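# Move the rope-reel pole onto the empty wall rack

## Task

Carry the pole holding the rope reel over to the wall rack that has no pole and set it there. At the end the pole must sit fully down in the slots of both brackets, the reel must hang motionless, and the rack alone must hold it, not the robot. Release it and back the robot away. The robot must not topple or be left leaning, or the task fails.

## Robot and tools

ROBOT. A wheeled base that drives straight and turns on the spot but cannot move sideways. It carries a lifting column with a tilting head and two six-joint arms, left and right, each ending in a two-finger gripper. Shoulder height S = 0.90 m + column_m. Folded, as at the start, the robot is 0.73 m long, 0.62 m wide and S + 0.43 m tall, with its front 0.40 m ahead of the column.

FRAMES. Base frame: origin on the floor between the drive wheels, under the column; x forward, y left, z up. left_hand and right_hand are reported in this frame as the point where the fingers meet (tips 8 mm further). The hand's z axis runs along the fingers (quat_wxyz maps (0,0,1) onto it) and its y axis along the opening. The odometry frame is the base frame as it was when the scene began.

execute_actions. Arguments: actions, a list holding exactly one action (or empty, which only reports state and images), and cameras, a list of names from cam_head_left, cam_head_right, cam_left_wrist, cam_right_wrist, nav_camera, all (omitted, null or ["all"] gives every camera; [] gives none). An action may contain:
- base: exactly one key. translate_m is a straight-line offset in metres from the base's last reported position, forward positive, -3 to 3. rotate_rad is an on-the-spot turn offset in radians, counter-clockwise (left) positive, -3.2 to 3.2. A move needing over 8.667 s at its top speed is refused.
- joints: absolute targets keyed by joint name, one shared dictionary for both arms. column_m 0 to 0.8 m; head_tilt_rad -0.61 to 1.308 (0 level, positive looks down); left_joint1_rad..left_joint6_rad and right_joint1_rad..right_joint6_rad in radians: joint1 -2.879 to 2.879, joint2 0 to 3.141, joint3 0 to 3.019, joint4 -1.692 to 1.57, joint5 -1.57 to 1.57 (hand swings toward robot's right when positive), joint6 -2.094 to 2.094 (hand roll, clockwise seen from behind when positive); left_gripper_m and right_gripper_m 0 to 0.093 m fingertip gap. Done tolerances: column 0.005, head 0.03, joints 1-6 0.045/0.14/0.09/0.055/0.03/0.035, gripper 0.003.
- speeds: optional caps for that action only, translate_m 0.05 to 0.8 m/s, rotate_rad 0.1 to 1 rad/s (defaults are the maxima). They do not slow arms.
Any unknown key or out-of-range number rejects the whole call. One action runs up to 15 s; its motions start together. Omitted joints may still be chasing earlier targets.

wait: seconds 0 to 10; the robot keeps its last command. zoom_image: camera plus region [x0, y0, x1, y1] in pixels of that camera's latest full image (504x504, origin top-left, at most 504 per side). finished_scene: scene number; it ends the scene irreversibly and reports success, so call it only once the pole rests on the rack unaided.

RESULTS. base_status and joint_status give each motion's outcome: done, off_target (resting short, maybe still pushing), contact_stop (column or base only; the target is dropped), time_out, not_followed. A 'joint command not followed' line means a safety check refused an arm's targets because it would approach the other arm, itself, the upper body or an obstacle; back the offending joints off by at least 0.05 rad, or drive away. on_its_own lists uncommanded behaviour; 'held at' is a held target, not a position. Also reported: joint_positions, motor_effort for left_wheel and right_wheel (percent, peak in brackets, positive forward), base_odometry (wheel-count only), turned_by_wheels vs turned_by_imu (a gap over about 4 % and at least 0.05 rad means a collision or slip), base_tilt in degrees, wheel_motors_off, joint torques, motor temperatures, and a pictures line naming image order. If a stop is reported, further calls in the same reply are skipped.

ARM GEOMETRY. With joint1 at -1.57 (left) or 1.57 (right) and joints 5, 6 at 0, each arm lies in a forward vertical plane 0.23 m beside the column. Let a = j2 - 0.35, b = 1.05 + j2 - j3, c = b - j4 (c = 1.57 means fingers down). Hand ahead = 0.12 + 0.39 sin a + 0.38 cos b + 0.25 cos c; height = S + 0.39 cos a - 0.38 sin b - 0.25 sin c. The real hand tends to sit up to 5 cm lower and nearer (12 cm with heavy loads); trust the reported hand position. Reach is about 1 m from the shoulder. Below 0.4 m height the housing blocks hands closer than 0.45 m ahead; avoid arm moves with column_m under 0.3.

LOADS AND GRIPPER. With fingers down, one arm holds roughly 3.2 kg at 0.4 m ahead, 2 kg to 0.6 m, 1 kg to 0.8 m. A gripper holds 2 to 6 kg. Fingers are 7 cm long; body 10 x 7 cm; wrist camera sticks out 11 cm on one side. To grip, command an opening smaller than the object; off_target is then normal, and a reading 0.002 m or more above the target means something is held. Small joint changes (under 0.03 rad, 0.08 for joints 2-3) may not move; approach contact in steps of about 0.05 rad counted from your last target.

COLUMN AND BASE. Lowering the column halts with contact_stop when an arm's load changes (touch-down), possibly sinking 0.15-0.2 m more; it then refuses downward motion until raised 0.2 m. A blocked base ends with contact_stop; back off 0.05 m before retrying or turning. Pushing hard for about 3 s cuts the wheel motors for 2 s. A falling forward tilt of 0.5 degrees during a move means the robot is riding up; back off.

AVOID. Arms striking or pressing each other, dropping or swinging the reel, prolonged pushing (motors heat; from 85 °C a warning appears, at 100 °C the arm goes limp). To relieve a pushing arm, resend its current joint readings as targets, though a loaded arm sags slightly each time. Cameras use OpenCV conventions; T_world_to_cam maps base-frame points into each camera.

Each tool is called after ">>>" as name([rows], argument=value, ...), one row to a line, values as JSON.

## Session

>>> execute_actions(actions=[])

Scene clock: 0.00 s.
Joint torques (N m, as the arm reports them, + toward a larger angle): no reading
Motor temperatures (°C, as the motors report them): left_arm=[22 19 20 21 22 22] | right_arm=[21 21 19 18 19 20]
base_odometry: x=+0.000 y=+0.000 heading=+0.000 (m, m, rad; odometry frame)
turned_by_wheels: +0.000 (rad since the last result)
turned_by_imu: +0.000 (rad since the last result)
base_tilt: forward=+0.4 right=-0.5 (deg)
base_status: not commanded
joint_positions: column_m=+0.556 head_tilt_rad=+0.887 left_joint1_rad=-1.578 left_joint2_rad=+0.887 left_joint3_rad=+0.434 left_joint4_rad=-0.930 left_joint5_rad=-0.036 left_joint6_rad=+0.052 left_gripper_m=+0.094 right_joint1_rad=+1.587 right_joint2_rad=+0.893 right_joint3_rad=+0.399 right_joint4_rad=-0.942 right_joint5_rad=+0.004 right_joint6_rad=-0.088 right_gripper_m=+0.095
joint_status: not commanded
wheel_motors_off: 0
motor_effort: left_wheel=+3 right_wheel=+2 (%)
left_hand: x=+0.1627 y=+0.2292 z=+1.2471 quat_wxyz=(+0.417, -0.034, -0.908, -0.004) (m; base frame)
right_hand: x=+0.1406 y=-0.2229 z=+1.2551 quat_wxyz=(+0.440, +0.047, -0.896, -0.022) (m; base frame)
pictures: cam_head_left, cam_head_right, cam_left_wrist, cam_right_wrist, nav_camera
Images, in order (width x height): cam_head_left 504x504, cam_head_right 504x504, cam_left_wrist 504x504, cam_right_wrist 504x504, nav_camera 504x504.

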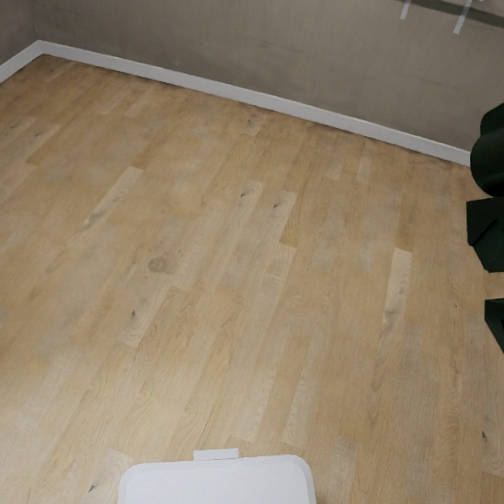

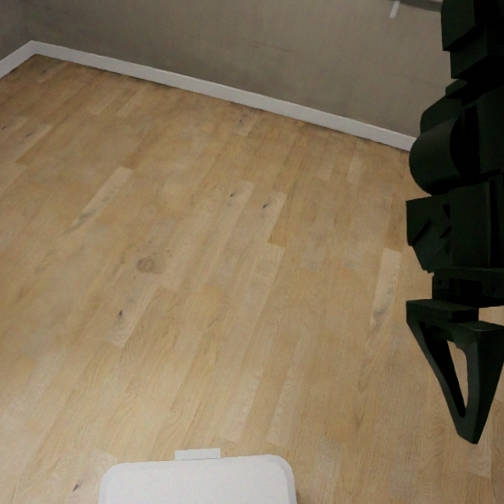

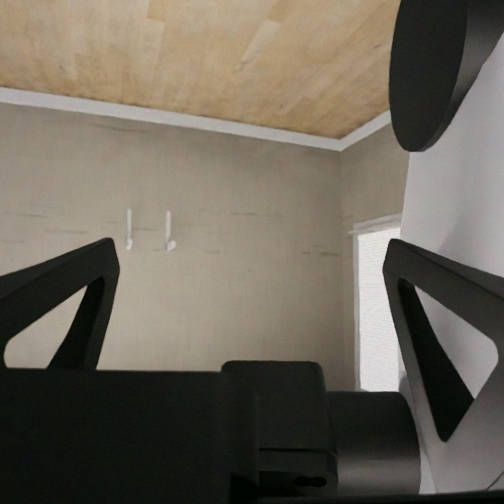

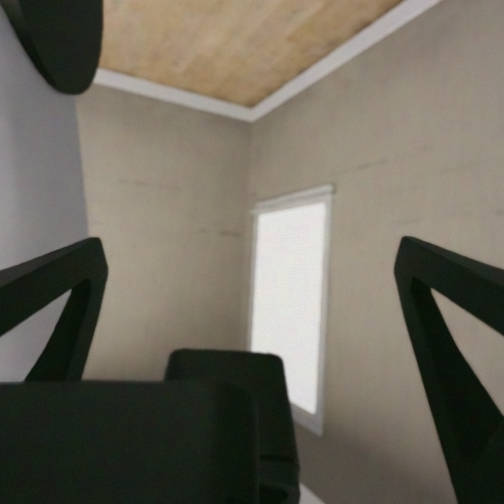

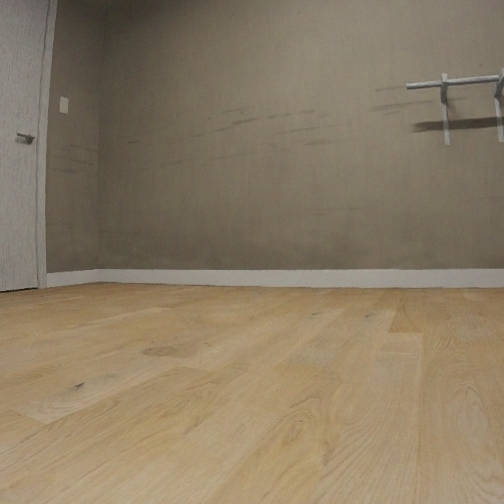

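>>> execute_actions([
  {"base":{"rotate_rad":-0.5},"joints":{"head_tilt_rad":0.3}},
], cameras=["cam_head_left","cam_head_right","nav_camera"])

Scene clock: 7.03 s.
Joint torques (N m, as the arm reports them, + toward a larger angle): left_arm=[ 0.79 -7.96 -1.09 -1.05  0.07  0.08] | right_arm=[-0.58 -8.28 -1.08 -1.15  0.07 -0.05]
Motor temperatures (°C, as the motors report them): left_arm=[22 19 20 21 22 22] | right_arm=[21 21 19 18 19 20]
base_odometry: x=+0.000 y=+0.000 heading=-0.499 (m, m, rad; odometry frame)
turned_by_wheels: -0.499 (rad since the last result)
turned_by_imu: -0.499 (rad since the last result)
base_tilt: forward=+0.4 right=-0.4 (deg)
base_status: done
joint_positions: column_m=+0.556 head_tilt_rad=+0.319 left_joint1_rad=-1.578 left_joint2_rad=+0.887 left_joint3_rad=+0.434 left_joint4_rad=-0.930 left_joint5_rad=-0.036 left_joint6_rad=+0.052 left_gripper_m=+0.094 right_joint1_rad=+1.587 right_joint2_rad=+0.893 right_joint3_rad=+0.399 right_joint4_rad=-0.942 right_joint5_rad=+0.004 right_joint6_rad=-0.088 right_gripper_m=+0.095
joint_status: all done
wheel_motors_off: 0
motor_effort: left_wheel=+5(46) right_wheel=-2(45) (%)
left_hand: x=+0.1627 y=+0.2292 z=+1.2471 quat_wxyz=(+0.417, -0.034, -0.908, -0.004) (m; base frame)
right_hand: x=+0.1406 y=-0.2229 z=+1.2551 quat_wxyz=(+0.440, +0.047, -0.896, -0.022) (m; base frame)
pictures: cam_head_left, cam_head_right, nav_camera
camera_calibration (this result's frames):
cam_head_left: T_world_to_cam=[[-0.112196, -0.993196, 0.0312021, -0.0147056], [-0.356854, 0.0109667, -0.934096, 1.45928], [0.927398, -0.115937, -0.355657, 0.43148], [0, 0, 0, 1]] pos_world=[0.118949, 0.0194153, 1.51703]
cam_head_right: T_world_to_cam=[[-0.11108, -0.993526, 0.0238108, -0.0525278], [-0.348365, 0.0164874, -0.937214, 1.46102], [0.930754, -0.112401, -0.347941, 0.425553], [0, 0, 0, 1]] pos_world=[0.107048, -0.0284437, 1.51861]
Images, in order (width x height): cam_head_left 504x504, cam_head_right 504x504, nav_camera 504x504.

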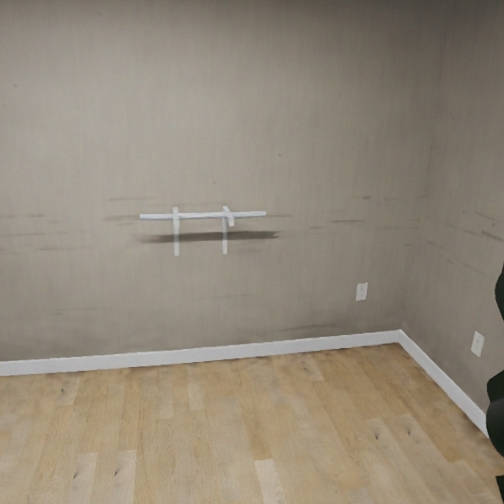

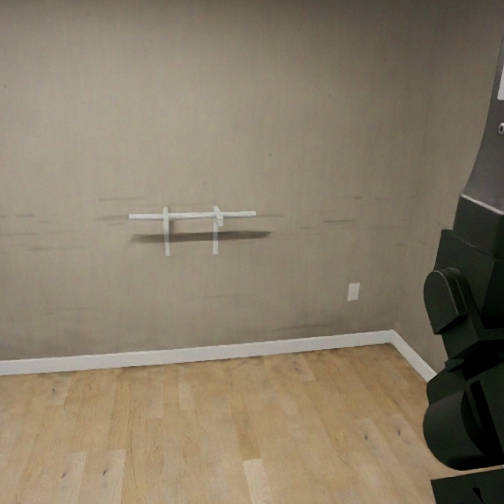

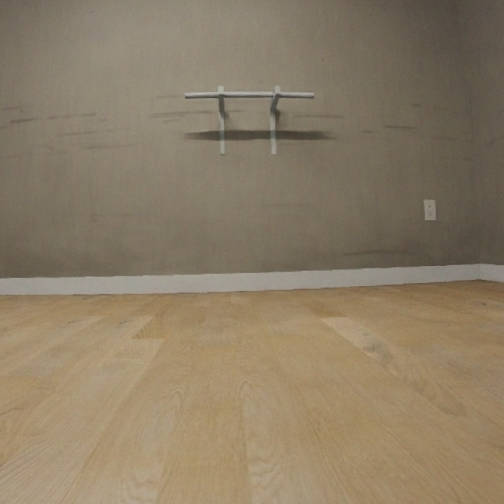

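>>> execute_actions([
  {"base":{"rotate_rad":-1.2}},
], cameras=["cam_head_left","nav_camera"])

>>> execute_actions([
  {"base":{"rotate_rad":-1.1}},
], cameras=["cam_head_left","nav_camera"])

>>> execute_actions([
  {"base":{"rotate_rad":-1.1}},
], cameras=["cam_head_left","nav_camera"])

>>> execute_actions([
  {"base":{"rotate_rad":-1.1}},
], cameras=["cam_head_left","nav_camera"])

Scene clock: 16.73 s.
Joint torques (N m, as the arm reports them, + toward a larger angle): left_arm=[ 0.81 -8.34 -1.22 -0.95  0.07  0.08] | right_arm=[-0.59 -8.42 -1.06 -1.19  0.07 -0.06]
Motor temperatures (°C, as the motors report them): left_arm=[22 19 20 21 22 22] | right_arm=[21 21 19 18 19 20]
base_odometry: x=+0.000 y=+0.000 heading=-1.698 (m, m, rad; odometry frame)
turned_by_wheels: -1.199 (rad since the last result)
turned_by_imu: -1.209 (rad since the last result)
base_tilt: forward=+0.4 right=-0.4 (deg)
base_status: done
joint_positions: column_m=+0.556 head_tilt_rad=+0.319 left_joint1_rad=-1.578 left_joint2_rad=+0.887 left_joint3_rad=+0.434 left_joint4_rad=-0.930 left_joint5_rad=-0.036 left_joint6_rad=+0.052 left_gripper_m=+0.094 right_joint1_rad=+1.587 right_joint2_rad=+0.893 right_joint3_rad=+0.399 right_joint4_rad=-0.942 right_joint5_rad=+0.004 right_joint6_rad=-0.088 right_gripper_m=+0.095
joint_status: not commanded
wheel_motors_off: 0
motor_effort: left_wheel=+5(34) right_wheel=-4(31) (%)
left_hand: x=+0.1629 y=+0.2292 z=+1.2470 quat_wxyz=(+0.417, -0.034, -0.908, -0.004) (m; base frame)
right_hand: x=+0.1406 y=-0.2229 z=+1.2551 quat_wxyz=(+0.440, +0.047, -0.896, -0.022) (m; base frame)
pictures: cam_head_left, nav_camera
camera_calibration (this result's frames):
cam_head_left: T_world_to_cam=[[-0.112197, -0.993196, 0.0311991, -0.014701], [-0.35683, 0.0109667, -0.934105, 1.4593], [0.927407, -0.115937, -0.355633, 0.431442], [0, 0, 0, 1]] pos_world=[0.118949, 0.0194153, 1.51703]
Images, in order (width x height): cam_head_left 504x504, nav_camera 504x504.

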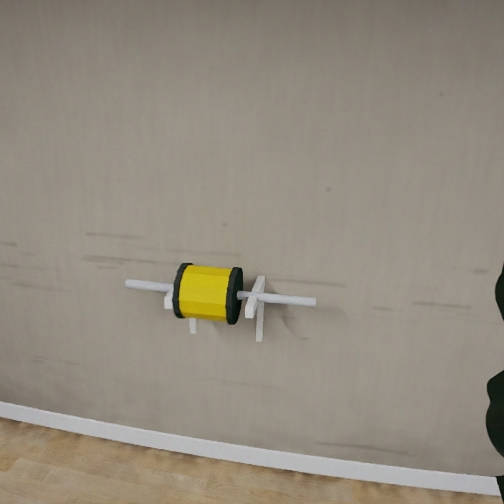

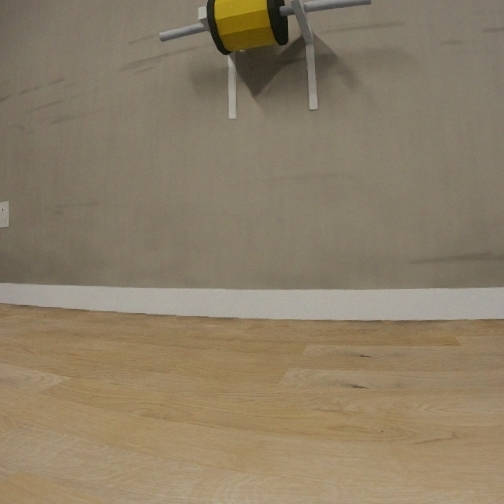

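Scene clock: 19.30 s.
Joint torques (N m, as the arm reports them, + toward a larger angle): left_arm=[ 0.79 -8.12 -1.37 -1.    0.07  0.09] | right_arm=[-0.62 -8.49 -1.1  -1.21  0.07 -0.05]
Motor temperatures (°C, as the motors report them): left_arm=[22 19 20 21 22 22] | right_arm=[21 21 19 18 19 20]
base_odometry: x=+0.000 y=+0.000 heading=-2.797 (m, m, rad; odometry frame)
turned_by_wheels: -1.099 (rad since the last result)
turned_by_imu: -1.108 (rad since the last result)
base_tilt: forward=+0.4 right=-0.4 (deg)
base_status: done
joint_positions: column_m=+0.556 head_tilt_rad=+0.319 left_joint1_rad=-1.578 left_joint2_rad=+0.887 left_joint3_rad=+0.434 left_joint4_rad=-0.930 left_joint5_rad=-0.036 left_joint6_rad=+0.052 left_gripper_m=+0.094 right_joint1_rad=+1.587 right_joint2_rad=+0.893 right_joint3_rad=+0.399 right_joint4_rad=-0.942 right_joint5_rad=+0.004 right_joint6_rad=-0.088 right_gripper_m=+0.095
joint_status: not commanded
wheel_motors_off: 0
motor_effort: left_wheel=+5(33) right_wheel=-5(28) (%)
left_hand: x=+0.1631 y=+0.2292 z=+1.2469 quat_wxyz=(+0.417, -0.034, -0.908, -0.004) (m; base frame)
right_hand: x=+0.1406 y=-0.2229 z=+1.2551 quat_wxyz=(+0.440, +0.047, -0.896, -0.022) (m; base frame)
pictures: cam_head_left, nav_camera
camera_calibration (this result's frames):
cam_head_left: T_world_to_cam=[[-0.112197, -0.993196, 0.0311982, -0.0146996], [-0.356822, 0.0109667, -0.934108, 1.4593], [0.92741, -0.115937, -0.355625, 0.43143], [0, 0, 0, 1]] pos_world=[0.11895, 0.0194153, 1.51703]
Images, in order (width x height): cam_head_left 504x504, nav_camera 504x504.

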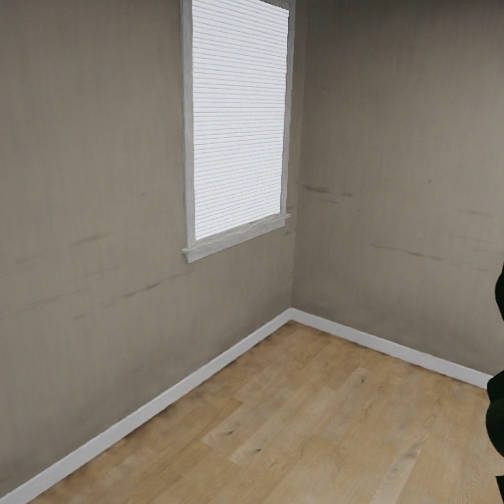

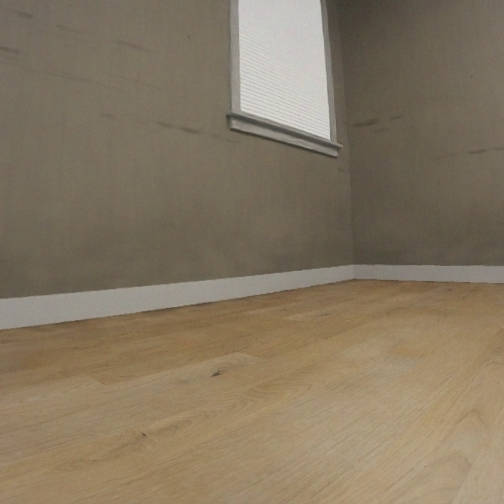

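Scene clock: 21.87 s.
Joint torques (N m, as the arm reports them, + toward a larger angle): left_arm=[ 0.85 -8.04 -1.26 -1.    0.08  0.08] | right_arm=[-0.38 -8.56 -1.16 -1.2   0.06 -0.09]
Motor temperatures (°C, as the motors report them): left_arm=[22 19 20 21 22 22] | right_arm=[21 21 19 18 19 20]
base_odometry: x=+0.000 y=+0.000 heading=+2.387 (m, m, rad; odometry frame)
turned_by_wheels: -1.099 (rad since the last result)
turned_by_imu: -1.108 (rad since the last result)
base_tilt: forward=+0.4 right=-0.5 (deg)
base_status: done
joint_positions: column_m=+0.556 head_tilt_rad=+0.319 left_joint1_rad=-1.578 left_joint2_rad=+0.887 left_joint3_rad=+0.434 left_joint4_rad=-0.930 left_joint5_rad=-0.036 left_joint6_rad=+0.052 left_gripper_m=+0.094 right_joint1_rad=+1.587 right_joint2_rad=+0.893 right_joint3_rad=+0.399 right_joint4_rad=-0.942 right_joint5_rad=+0.004 right_joint6_rad=-0.088 right_gripper_m=+0.095
joint_status: not commanded
wheel_motors_off: 0
motor_effort: left_wheel=+5(34) right_wheel=-5(27) (%)
left_hand: x=+0.1631 y=+0.2292 z=+1.2469 quat_wxyz=(+0.417, -0.034, -0.908, -0.004) (m; base frame)
right_hand: x=+0.1406 y=-0.2229 z=+1.2551 quat_wxyz=(+0.440, +0.047, -0.896, -0.022) (m; base frame)
pictures: cam_head_left, nav_camera
camera_calibration (this result's frames):
cam_head_left: T_world_to_cam=[[-0.112198, -0.993196, 0.0311977, -0.0146988], [-0.356818, 0.0109667, -0.934109, 1.4593], [0.927412, -0.115937, -0.355621, 0.431423], [0, 0, 0, 1]] pos_world=[0.11895, 0.0194153, 1.51703]
Images, in order (width x height): cam_head_left 504x504, nav_camera 504x504.

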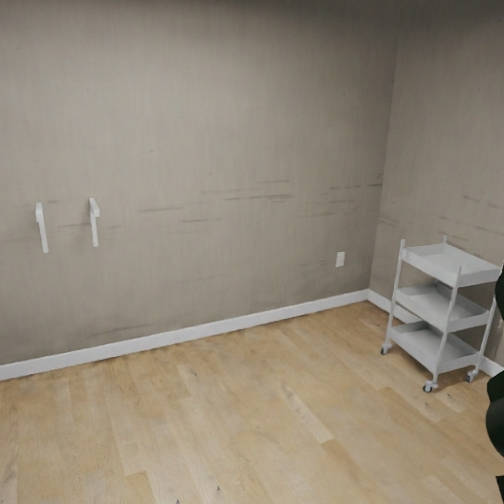

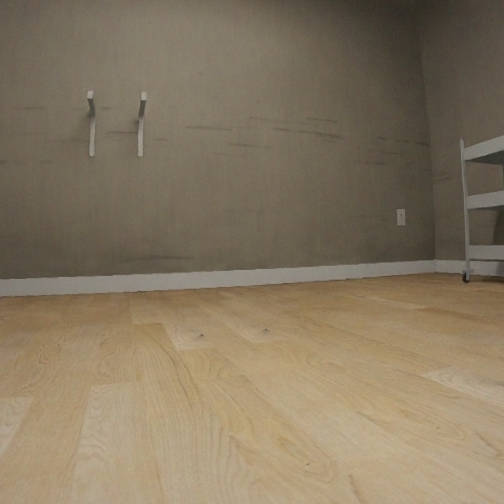

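Scene clock: 24.43 s.
Joint torques (N m, as the arm reports them, + toward a larger angle): left_arm=[ 0.8  -8.13 -1.4  -0.99  0.08  0.08] | right_arm=[-0.41 -8.57 -1.17 -1.15  0.07 -0.05]
Motor temperatures (°C, as the motors report them): left_arm=[22 19 20 21 22 22] | right_arm=[21 21 19 18 19 20]
base_odometry: x=+0.000 y=+0.000 heading=+1.288 (m, m, rad; odometry frame)
turned_by_wheels: -1.099 (rad since the last result)
turned_by_imu: -1.108 (rad since the last result)
base_tilt: forward=+0.3 right=-0.5 (deg)
base_status: done
joint_positions: column_m=+0.556 head_tilt_rad=+0.319 left_joint1_rad=-1.578 left_joint2_rad=+0.887 left_joint3_rad=+0.435 left_joint4_rad=-0.930 left_joint5_rad=-0.036 left_joint6_rad=+0.052 left_gripper_m=+0.094 right_joint1_rad=+1.587 right_joint2_rad=+0.893 right_joint3_rad=+0.399 right_joint4_rad=-0.942 right_joint5_rad=+0.004 right_joint6_rad=-0.088 right_gripper_m=+0.095
joint_status: not commanded
wheel_motors_off: 0
motor_effort: left_wheel=+5(34) right_wheel=-4(27) (%)
left_hand: x=+0.1633 y=+0.2292 z=+1.2469 quat_wxyz=(+0.416, -0.034, -0.909, -0.004) (m; base frame)
right_hand: x=+0.1406 y=-0.2229 z=+1.2551 quat_wxyz=(+0.440, +0.047, -0.896, -0.022) (m; base frame)
pictures: cam_head_left, nav_camera
camera_calibration (this result's frames):
cam_head_left: T_world_to_cam=[[-0.112198, -0.993196, 0.0311973, -0.0146981], [-0.356815, 0.0109667, -0.934111, 1.45931], [0.927413, -0.115937, -0.355617, 0.431418], [0, 0, 0, 1]] pos_world=[0.11895, 0.0194153, 1.51703]
Images, in order (width x height): cam_head_left 504x504, nav_camera 504x504.

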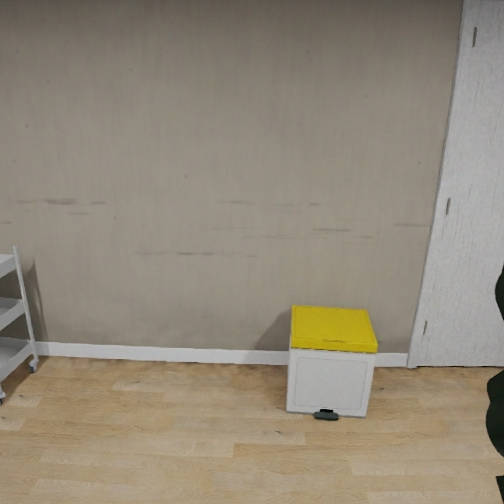

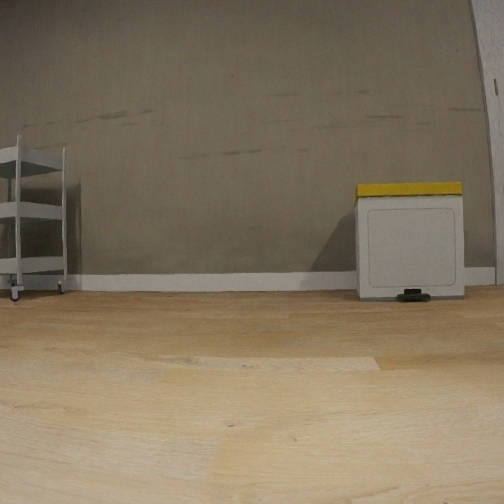

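>>> execute_actions([
  {"base":{"rotate_rad":-2.51},"joints":{"head_tilt_rad":0.5,"left_joint1_rad":-1.57,"left_joint2_rad":1.25,"left_joint3_rad":0.9,"left_joint4_rad":-0.17,"left_joint5_rad":0,"left_joint6_rad":-1.57,"right_joint1_rad":1.57,"right_joint2_rad":1.25,"right_joint3_rad":0.9,"right_joint4_rad":-0.17,"right_joint5_rad":0,"right_joint6_rad":1.57,"column_m":0.52}},
], cameras=["cam_head_left"])

>>> execute_actions([
  {"base":{"translate_m":0.55}},
], cameras=[])

>>> execute_actions([
  {"base":{"rotate_rad":-0.7}},
], cameras=["cam_head_left","cam_head_right","nav_camera"])

Scene clock: 146.23 s.
Joint torques (N m, as the arm reports them, + toward a larger angle): left_arm=[  0.92 -14.84   0.78   0.93   0.11  -0.02] | right_arm=[ -1.09 -16.22   1.16   0.53   0.14   0.  ]
Motor temperatures (°C, as the motors report them): left_arm=[22 20 20 21 22 22] | right_arm=[21 22 19 18 19 20]
base_odometry: x=+0.000 y=+0.000 heading=-1.221 (m, m, rad; odometry frame)
turned_by_wheels: -2.509 (rad since the last result)
turned_by_imu: -2.529 (rad since the last result)
base_tilt: forward=+0.4 right=-0.5 (deg)
base_status: done
joint_positions: column_m=+0.520 head_tilt_rad=+0.505 left_joint1_rad=-1.568 left_joint2_rad=+1.246 left_joint3_rad=+0.902 left_joint4_rad=-0.183 left_joint5_rad=-0.003 left_joint6_rad=-1.559 left_gripper_m=+0.094 right_joint1_rad=+1.579 right_joint2_rad=+1.253 right_joint3_rad=+0.903 right_joint4_rad=-0.178 right_joint5_rad=+0.001 right_joint6_rad=+1.563 right_gripper_m=+0.095
joint_status: all done
wheel_motors_off: 0
motor_effort: left_wheel=+5(36) right_wheel=-5(33) (%)
left_hand: x=+0.4925 y=+0.2264 z=+1.0397 quat_wxyz=(-0.001, +0.703, -0.711, -0.003) (m; base frame)
right_hand: x=+0.4920 y=-0.2212 z=+1.0371 quat_wxyz=(+0.004, -0.703, -0.711, -0.001) (m; base frame)
pictures: cam_head_left
camera_calibration (this result's frames):
cam_head_left: T_world_to_cam=[[-0.104535, -0.993196, 0.0513233, -0.0442643], [-0.522716, 0.0109667, -0.852436, 1.31082], [0.846074, -0.115937, -0.520306, 0.670657], [0, 0, 0, 1]] pos_world=[0.113135, 0.0194153, 1.46861]
Images, in order (width x height): cam_head_left 504x504.

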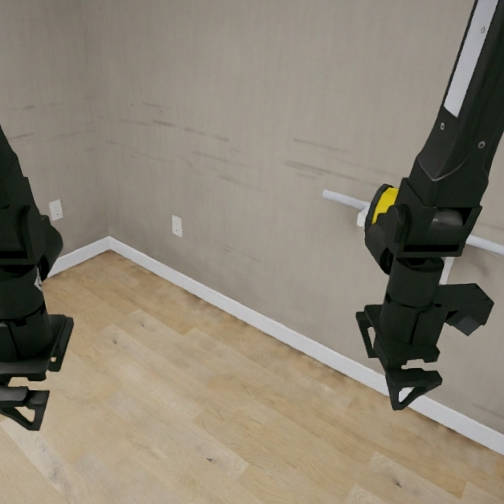

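Scene clock: 148.97 s.
Joint torques (N m, as the arm reports them, + toward a larger angle): left_arm=[  0.89 -14.67   0.87   0.96   0.12  -0.02] | right_arm=[ -1.16 -16.07   1.42   0.51   0.14   0.  ]
Motor temperatures (°C, as the motors report them): left_arm=[22 20 20 21 22 22] | right_arm=[21 22 19 18 19 20]
base_odometry: x=+0.188 y=-0.517 heading=-1.222 (m, m, rad; odometry frame)
turned_by_wheels: -0.001 (rad since the last result)
turned_by_imu: -0.003 (rad since the last result)
base_tilt: forward=+0.4 right=-0.5 (deg)
base_status: done
joint_positions: column_m=+0.520 head_tilt_rad=+0.505 left_joint1_rad=-1.568 left_joint2_rad=+1.246 left_joint3_rad=+0.898 left_joint4_rad=-0.183 left_joint5_rad=-0.003 left_joint6_rad=-1.559 left_gripper_m=+0.094 right_joint1_rad=+1.579 right_joint2_rad=+1.253 right_joint3_rad=+0.899 right_joint4_rad=-0.178 right_joint5_rad=+0.001 right_joint6_rad=+1.563 right_gripper_m=+0.095
joint_status: not commanded
wheel_motors_off: 0
motor_effort: left_wheel=-1(69) right_wheel=+2(68) (%)
left_hand: x=+0.4904 y=+0.2264 z=+1.0395 quat_wxyz=(+0.001, +0.703, -0.711, -0.004) (m; base frame)
right_hand: x=+0.4891 y=-0.2212 z=+1.0368 quat_wxyz=(+0.005, -0.703, -0.711, +0.001) (m; base frame)
pictures: none
No camera images: the call's "cameras" was empty. Leave "cameras" out to get every camera's image.

Scene clock: 151.17 s.
Joint torques (N m, as the arm reports them, + toward a larger angle): left_arm=[  0.98 -15.13   1.04   0.94   0.11  -0.02] | right_arm=[ -1.14 -16.21   1.47   0.5    0.14  -0.01]
Motor temperatures (°C, as the motors report them): left_arm=[22 20 20 21 22 22] | right_arm=[21 22 19 18 19 20]
base_odometry: x=+0.188 y=-0.517 heading=-1.921 (m, m, rad; odometry frame)
turned_by_wheels: -0.699 (rad since the last result)
turned_by_imu: -0.696 (rad since the last result)
base_tilt: forward=+0.3 right=-0.5 (deg)
base_status: done
joint_positions: column_m=+0.520 head_tilt_rad=+0.505 left_joint1_rad=-1.568 left_joint2_rad=+1.246 left_joint3_rad=+0.898 left_joint4_rad=-0.183 left_joint5_rad=-0.003 left_joint6_rad=-1.559 left_gripper_m=+0.094 right_joint1_rad=+1.579 right_joint2_rad=+1.253 right_joint3_rad=+0.899 right_joint4_rad=-0.178 right_joint5_rad=+0.001 right_joint6_rad=+1.563 right_gripper_m=+0.095
joint_status: not commanded
wheel_motors_off: 0
motor_effort: left_wheel=+5(62) right_wheel=-3(65) (%)
left_hand: x=+0.4904 y=+0.2264 z=+1.0395 quat_wxyz=(+0.001, +0.703, -0.711, -0.004) (m; base frame)
right_hand: x=+0.4891 y=-0.2214 z=+1.0368 quat_wxyz=(+0.005, -0.703, -0.711, +0.001) (m; base frame)
pictures: cam_head_left, cam_head_right, nav_camera
camera_calibration (this result's frames):
cam_head_left: T_world_to_cam=[[-0.104533, -0.993196, 0.0513259, -0.0442682], [-0.522737, 0.0109667, -0.852424, 1.3108], [0.846061, -0.115937, -0.520326, 0.670689], [0, 0, 0, 1]] pos_world=[0.113134, 0.0194153, 1.46861]
cam_head_right: T_world_to_cam=[[-0.104797, -0.993526, 0.0438555, -0.0821695], [-0.514966, 0.0164874, -0.857052, 1.31474], [0.85078, -0.112401, -0.51336, 0.666102], [0, 0, 0, 1]] pos_world=[0.101727, -0.0284437, 1.47235]
Images, in order (width x height): cam_head_left 504x504, cam_head_right 504x504, nav_camera 504x504.

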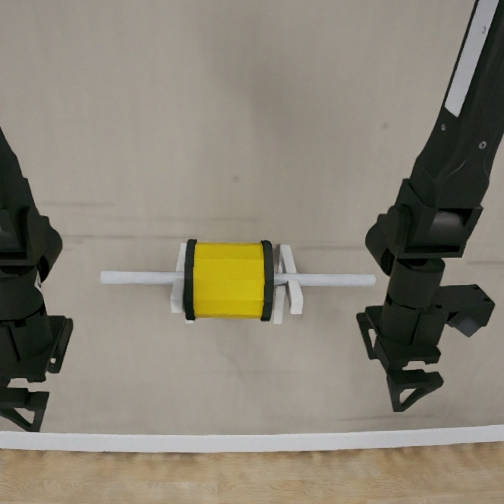

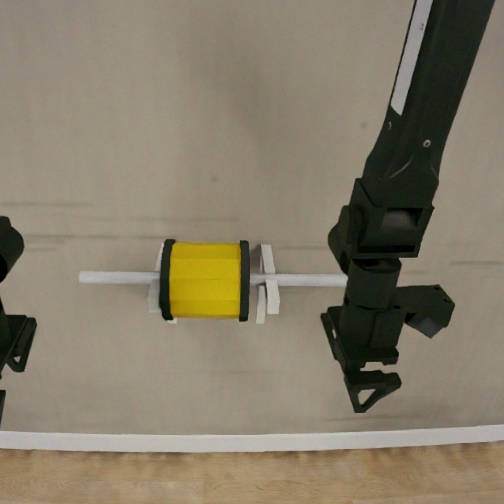

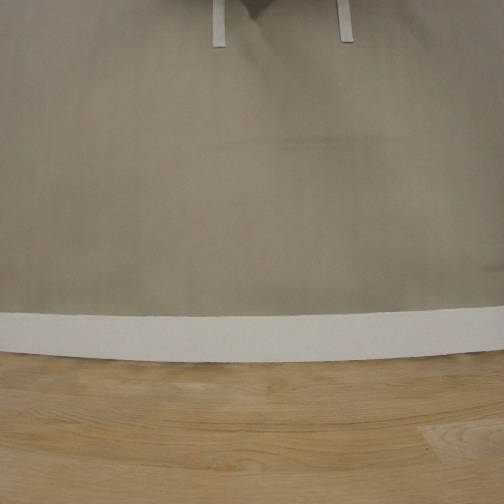

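>>> zoom_image(camera="cam_head_left", region=[90, 220, 390, 340])

>>> zoom_image(camera="nav_camera", region=[150, 0, 450, 100])

Region (90, 220, 390, 340) of cam_head_left's 504x504 image, scaled by 1.680, with more detail than that image has; it fills the top 202 rows of this view, and the rest is white.

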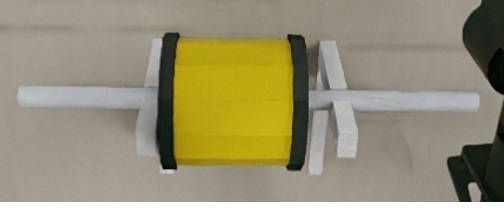

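Region (150, 0, 450, 100) of nav_camera's 504x504 image, scaled by 1.680, with more detail than that image has.

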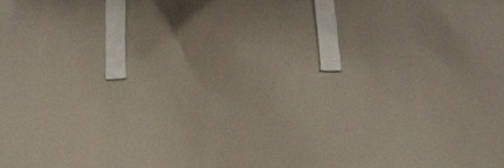

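>>> execute_actions([
  {"base":{"rotate_rad":-0.112}},
], cameras=[])

>>> execute_actions([
  {"base":{"translate_m":0.44},"joints":{"head_tilt_rad":0.85}},
], cameras=[])

>>> execute_actions([
  {"base":{"rotate_rad":0.065},"speeds":{"rotate_rad":0.3}},
])

Scene clock: 198.47 s.
Joint torques (N m, as the arm reports them, + toward a larger angle): left_arm=[  1.02 -15.04   1.22   0.93   0.1   -0.02] | right_arm=[ -0.82 -16.03   1.49   0.52   0.13   0.  ]
Motor temperatures (°C, as the motors report them): left_arm=[22 22 21 21 22 22] | right_arm=[21 23 19 18 19 20]
base_odometry: x=+0.188 y=-0.517 heading=-2.033 (m, m, rad; odometry frame)
turned_by_wheels: -0.111 (rad since the last result)
turned_by_imu: -0.113 (rad since the last result)
base_tilt: forward=+0.3 right=-0.5 (deg)
base_status: done
joint_positions: column_m=+0.520 head_tilt_rad=+0.505 left_joint1_rad=-1.569 left_joint2_rad=+1.246 left_joint3_rad=+0.898 left_joint4_rad=-0.183 left_joint5_rad=-0.003 left_joint6_rad=-1.559 left_gripper_m=+0.094 right_joint1_rad=+1.578 right_joint2_rad=+1.253 right_joint3_rad=+0.899 right_joint4_rad=-0.178 right_joint5_rad=+0.001 right_joint6_rad=+1.563 right_gripper_m=+0.095
joint_status: not commanded
wheel_motors_off: 0
motor_effort: left_wheel=+5(35) right_wheel=-5(33) (%)
left_hand: x=+0.4904 y=+0.2259 z=+1.0395 quat_wxyz=(+0.001, +0.703, -0.711, -0.004) (m; base frame)
right_hand: x=+0.4891 y=-0.2216 z=+1.0368 quat_wxyz=(+0.005, -0.703, -0.711, +0.001) (m; base frame)
pictures: none
No camera images: the call's "cameras" was empty. Leave "cameras" out to get every camera's image.

Scene clock: 200.87 s.
Joint torques (N m, as the arm reports them, + toward a larger angle): left_arm=[  1.03 -14.1    1.02   0.92   0.1   -0.02] | right_arm=[ -1.17 -16.32   1.33   0.52   0.14  -0.02]
Motor temperatures (°C, as the motors report them): left_arm=[22 22 21 21 22 22] | right_arm=[21 23 19 18 19 20]
base_odometry: x=-0.008 y=-0.911 heading=-2.034 (m, m, rad; odometry frame)
turned_by_wheels: -0.001 (rad since the last result)
turned_by_imu: -0.003 (rad since the last result)
base_tilt: forward=+0.4 right=-0.5 (deg)
base_status: done
joint_positions: column_m=+0.520 head_tilt_rad=+0.852 left_joint1_rad=-1.569 left_joint2_rad=+1.246 left_joint3_rad=+0.899 left_joint4_rad=-0.183 left_joint5_rad=-0.003 left_joint6_rad=-1.559 left_gripper_m=+0.094 right_joint1_rad=+1.578 right_joint2_rad=+1.253 right_joint3_rad=+0.900 right_joint4_rad=-0.178 right_joint5_rad=+0.001 right_joint6_rad=+1.563 right_gripper_m=+0.095
joint_status: all done
wheel_motors_off: 0
motor_effort: left_wheel=-2(70) right_wheel=+4(69) (%)
left_hand: x=+0.4911 y=+0.2259 z=+1.0396 quat_wxyz=(+0.001, +0.703, -0.711, -0.003) (m; base frame)
right_hand: x=+0.4901 y=-0.2216 z=+1.0372 quat_wxyz=(+0.004, -0.703, -0.711, +0.000) (m; base frame)
pictures: none
No camera images: the call's "cameras" was empty. Leave "cameras" out to get every camera's image.

Scene clock: 201.93 s.
Joint torques (N m, as the arm reports them, + toward a larger angle): left_arm=[  0.74 -15.1    0.99   0.95   0.1   -0.02] | right_arm=[ -1.06 -16.05   1.39   0.56   0.13   0.  ]
Motor temperatures (°C, as the motors report them): left_arm=[22 22 21 21 22 22] | right_arm=[21 23 19 18 19 20]
base_odometry: x=-0.008 y=-0.911 heading=-1.971 (m, m, rad; odometry frame)
turned_by_wheels: +0.063 (rad since the last result)
turned_by_imu: +0.062 (rad since the last result)
base_tilt: forward=+0.4 right=-0.5 (deg)
base_status: done
joint_positions: column_m=+0.520 head_tilt_rad=+0.852 left_joint1_rad=-1.570 left_joint2_rad=+1.246 left_joint3_rad=+0.899 left_joint4_rad=-0.183 left_joint5_rad=-0.003 left_joint6_rad=-1.559 left_gripper_m=+0.094 right_joint1_rad=+1.578 right_joint2_rad=+1.253 right_joint3_rad=+0.900 right_joint4_rad=-0.178 right_joint5_rad=+0.001 right_joint6_rad=+1.563 right_gripper_m=+0.095
joint_status: not commanded
wheel_motors_off: 0
motor_effort: left_wheel=-1(65) right_wheel=+2(50) (%)
left_hand: x=+0.4906 y=+0.2257 z=+1.0395 quat_wxyz=(+0.001, +0.703, -0.711, -0.004) (m; base frame)
right_hand: x=+0.4901 y=-0.2216 z=+1.0372 quat_wxyz=(+0.004, -0.703, -0.711, +0.000) (m; base frame)
pictures: cam_head_left, cam_head_right, cam_left_wrist, cam_right_wrist, nav_camera
camera_calibration (this result's frames):
cam_head_left: T_world_to_cam=[[-0.0808166, -0.993196, 0.0838467, -0.0944321], [-0.781705, 0.0109667, -0.623551, 0.979057], [0.618389, -0.115937, -0.777273, 1.06905], [0, 0, 0, 1]] pos_world=[0.0966149, 0.0194153, 1.44935]
cam_head_right: T_world_to_cam=[[-0.0836078, -0.993526, 0.0769123, -0.133014], [-0.775975, 0.0164874, -0.630548, 0.986659], [0.625198, -0.112401, -0.77233, 1.0674], [0, 0, 0, 1]] pos_world=[0.0871633, -0.0284437, 1.45675]
cam_left_wrist: T_world_to_cam=[[0.99987, -0.01596, -0.00216051, -0.485323], [-0.0118381, -0.819247, 0.573319, -0.40001], [-0.0109202, -0.573219, -0.819329, 1.10789], [0, 0, 0, 1]] pos_world=[0.492623, 0.299612, 1.13601]
cam_right_wrist: T_world_to_cam=[[-0.9996, -0.0207741, 0.0192001, 0.463402], [-0.00504405, 0.798756, 0.601634, -0.441713], [-0.0278346, 0.601297, -0.798541, 1.09767], [0, 0, 0, 1]] pos_world=[0.491542, -0.29758, 1.13339]
Images, in order (width x height): cam_head_left 504x504, cam_head_right 504x504, cam_left_wrist 504x504, cam_right_wrist 504x504, nav_camera 504x504.

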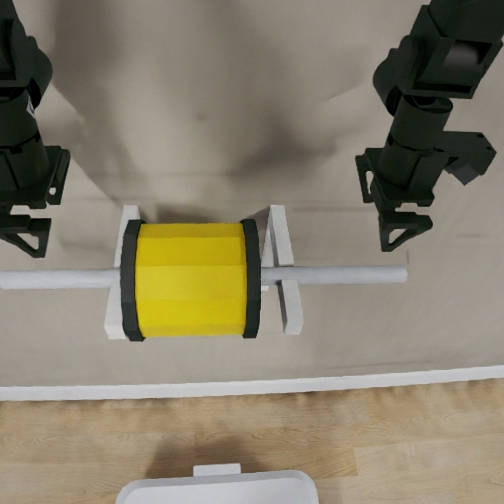

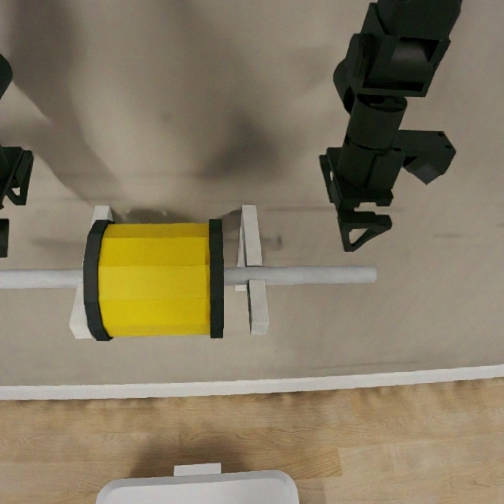

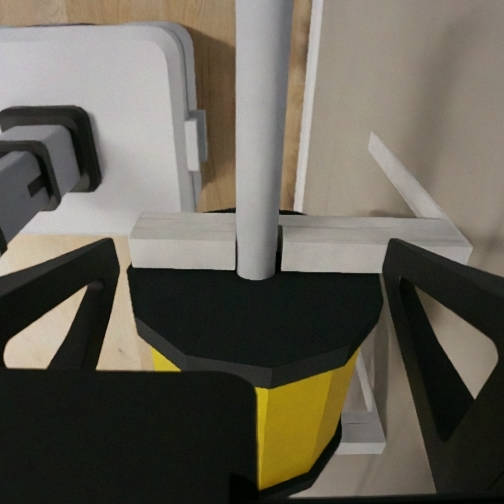

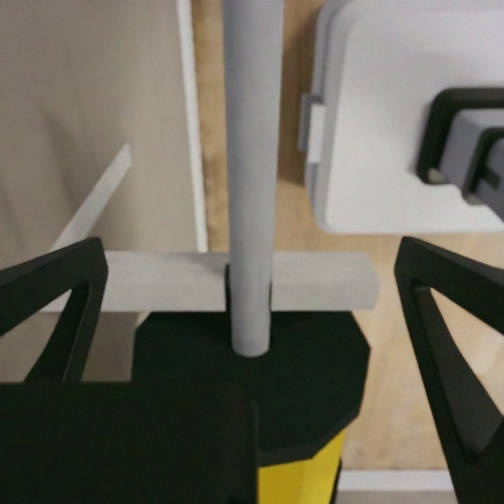

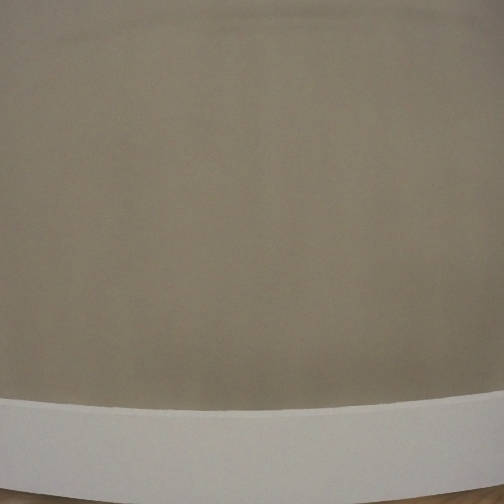

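>>> execute_actions([
  {"joints":{"column_m":0.38}},
], cameras=["cam_head_left","cam_left_wrist","cam_right_wrist"])

Scene clock: 225.07 s.
Joint torques (N m, as the arm reports them, + toward a larger angle): left_arm=[  0.87 -15.45   0.94   0.88   0.1   -0.02] | right_arm=[ -1.02 -16.11   1.41   0.49   0.15  -0.01]
Motor temperatures (°C, as the motors report them): left_arm=[22 22 21 21 22 22] | right_arm=[21 23 19 18 19 20]
base_odometry: x=-0.008 y=-0.911 heading=-1.971 (m, m, rad; odometry frame)
turned_by_wheels: +0.000 (rad since the last result)
turned_by_imu: -0.001 (rad since the last result)
base_tilt: forward=+0.4 right=-0.5 (deg)
base_status: not commanded
joint_positions: column_m=+0.380 head_tilt_rad=+0.852 left_joint1_rad=-1.570 left_joint2_rad=+1.246 left_joint3_rad=+0.899 left_joint4_rad=-0.183 left_joint5_rad=-0.003 left_joint6_rad=-1.559 left_gripper_m=+0.094 right_joint1_rad=+1.578 right_joint2_rad=+1.253 right_joint3_rad=+0.900 right_joint4_rad=-0.178 right_joint5_rad=+0.001 right_joint6_rad=+1.563 right_gripper_m=+0.095
joint_status: all done
wheel_motors_off: 0
motor_effort: left_wheel=-3(3) right_wheel=+4(3) (%)
left_hand: x=+0.4906 y=+0.2257 z=+0.8995 quat_wxyz=(+0.001, +0.703, -0.711, -0.004) (m; base frame)
right_hand: x=+0.4901 y=-0.2216 z=+0.8972 quat_wxyz=(+0.004, -0.703, -0.711, +0.000) (m; base frame)
pictures: cam_head_left, cam_left_wrist, cam_right_wrist
camera_calibration (this result's frames):
cam_head_left: T_world_to_cam=[[-0.0808166, -0.993196, 0.0838467, -0.0826926], [-0.781705, 0.0109667, -0.623551, 0.891752], [0.618389, -0.115937, -0.777273, 0.96022], [0, 0, 0, 1]] pos_world=[0.0966149, 0.0194153, 1.30934]
cam_left_wrist: T_world_to_cam=[[0.99987, -0.01596, -0.00216051, -0.485625], [-0.0118381, -0.819247, 0.573319, -0.319739], [-0.0109202, -0.573219, -0.819329, 0.993177], [0, 0, 0, 1]] pos_world=[0.492623, 0.299612, 0.996002]
cam_right_wrist: T_world_to_cam=[[-0.9996, -0.0207741, 0.0192001, 0.46609], [-0.00504405, 0.798756, 0.601634, -0.357477], [-0.0278346, 0.601297, -0.798541, 0.985869], [0, 0, 0, 1]] pos_world=[0.491542, -0.29758, 0.993378]
Images, in order (width x height): cam_head_left 504x504, cam_left_wrist 504x504, cam_right_wrist 504x504.

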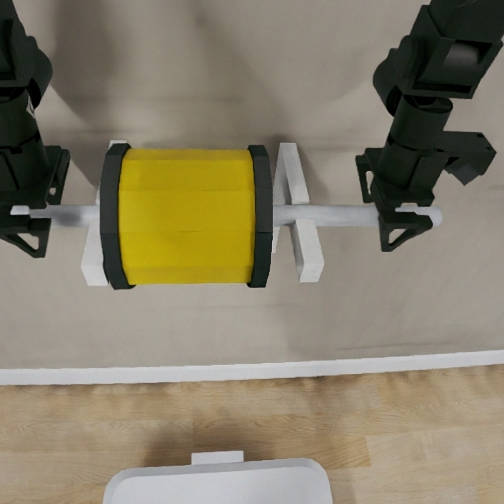

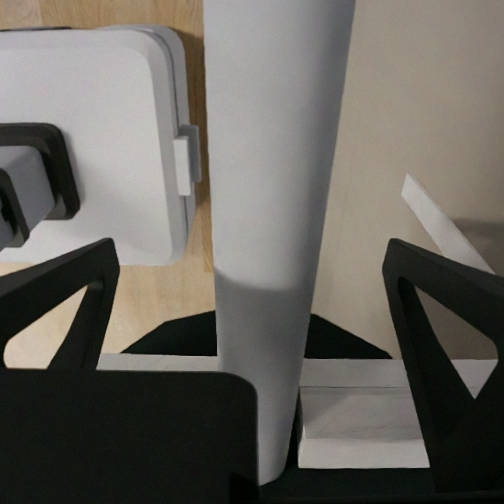

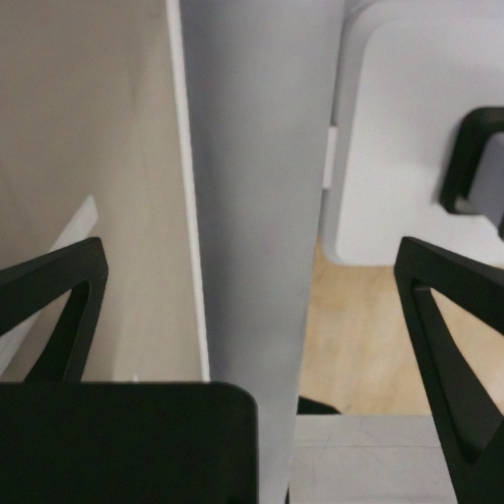

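>>> zoom_image(camera="cam_head_left", region=[330, 140, 500, 280])

Region (330, 140, 500, 280) of cam_head_left's 504x504 image, scaled by 2.965, with more detail than that image has; it fills the top 415 rows of this view, and the rest is white.

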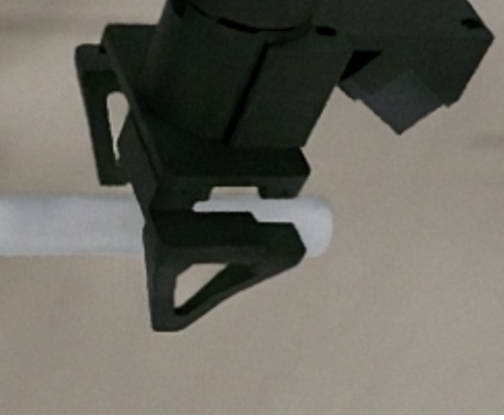

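>>> execute_actions([
  {"joints":{"column_m":0.35}},
], cameras=["cam_head_left","cam_left_wrist","cam_right_wrist"])

>>> zoom_image(camera="cam_head_left", region=[330, 130, 500, 270])

Scene clock: 255.67 s.
Joint torques (N m, as the arm reports them, + toward a larger angle): left_arm=[  0.86 -14.88   1.     0.93   0.1   -0.02] | right_arm=[ -1.08 -16.1    1.37   0.53   0.14   0.  ]
Motor temperatures (°C, as the motors report them): left_arm=[22 22 21 21 22 22] | right_arm=[21 24 19 18 19 20]
base_odometry: x=-0.008 y=-0.911 heading=-1.971 (m, m, rad; odometry frame)
turned_by_wheels: +0.000 (rad since the last result)
turned_by_imu: +0.000 (rad since the last result)
base_tilt: forward=+0.5 right=-0.5 (deg)
base_status: not commanded
joint_positions: column_m=+0.350 head_tilt_rad=+0.852 left_joint1_rad=-1.570 left_joint2_rad=+1.246 left_joint3_rad=+0.899 left_joint4_rad=-0.183 left_joint5_rad=-0.003 left_joint6_rad=-1.559 left_gripper_m=+0.094 right_joint1_rad=+1.578 right_joint2_rad=+1.253 right_joint3_rad=+0.900 right_joint4_rad=-0.178 right_joint5_rad=+0.001 right_joint6_rad=+1.563 right_gripper_m=+0.095
joint_status: all done
wheel_motors_off: 0
motor_effort: left_wheel=-3(3) right_wheel=+1(3) (%)
left_hand: x=+0.4906 y=+0.2257 z=+0.8695 quat_wxyz=(+0.001, +0.703, -0.711, -0.004) (m; base frame)
right_hand: x=+0.4901 y=-0.2216 z=+0.8672 quat_wxyz=(+0.004, -0.703, -0.711, +0.000) (m; base frame)
pictures: cam_head_left, cam_left_wrist, cam_right_wrist
camera_calibration (this result's frames):
cam_head_left: T_world_to_cam=[[-0.0808166, -0.993196, 0.0838467, -0.0801759], [-0.781706, 0.0109667, -0.623551, 0.873036], [0.618389, -0.115937, -0.777273, 0.93689], [0, 0, 0, 1]] pos_world=[0.0966149, 0.0194153, 1.27932]
cam_left_wrist: T_world_to_cam=[[0.99987, -0.01596, -0.00216051, -0.48569], [-0.0118381, -0.819247, 0.573319, -0.30253], [-0.0109202, -0.573219, -0.819329, 0.968584], [0, 0, 0, 1]] pos_world=[0.492623, 0.299612, 0.965986]
cam_right_wrist: T_world_to_cam=[[-0.9996, -0.0207741, 0.0192001, 0.466667], [-0.00504405, 0.798756, 0.601634, -0.339418], [-0.0278346, 0.601297, -0.798541, 0.961901], [0, 0, 0, 1]] pos_world=[0.491542, -0.29758, 0.963363]
Images, in order (width x height): cam_head_left 504x504, cam_left_wrist 504x504, cam_right_wrist 504x504.

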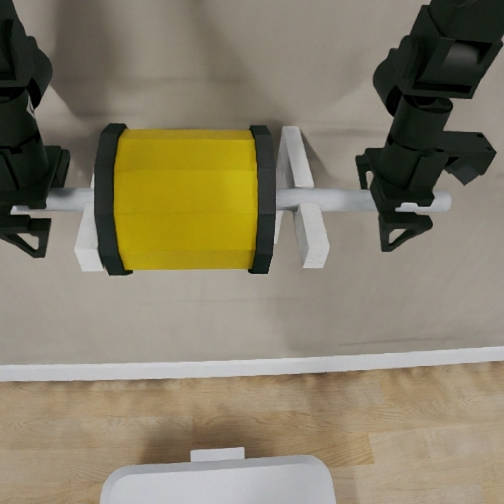

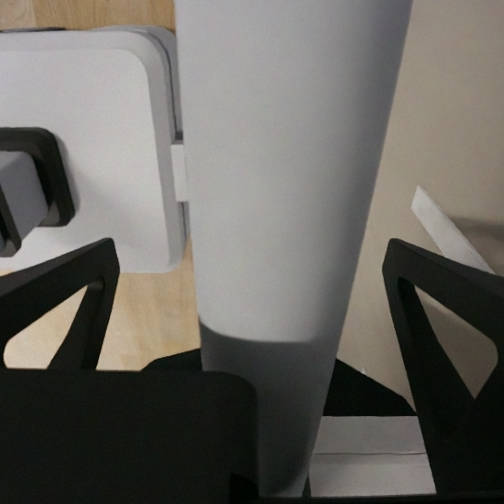

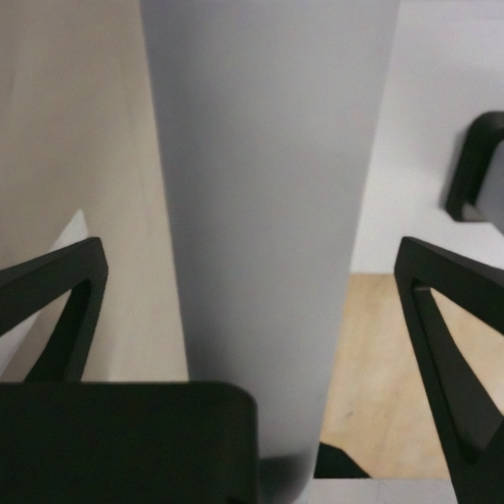

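Region (330, 130, 500, 270) of cam_head_left's 504x504 image, scaled by 2.965, with more detail than that image has; it fills the top 415 rows of this view, and the rest is white.

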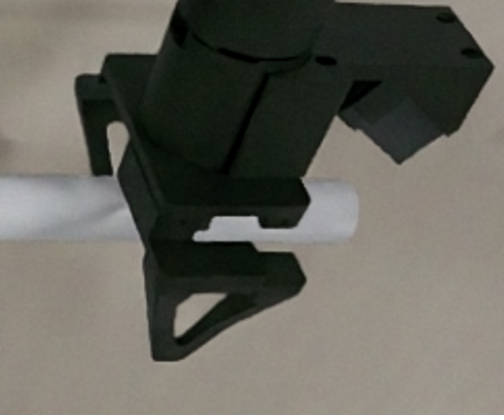

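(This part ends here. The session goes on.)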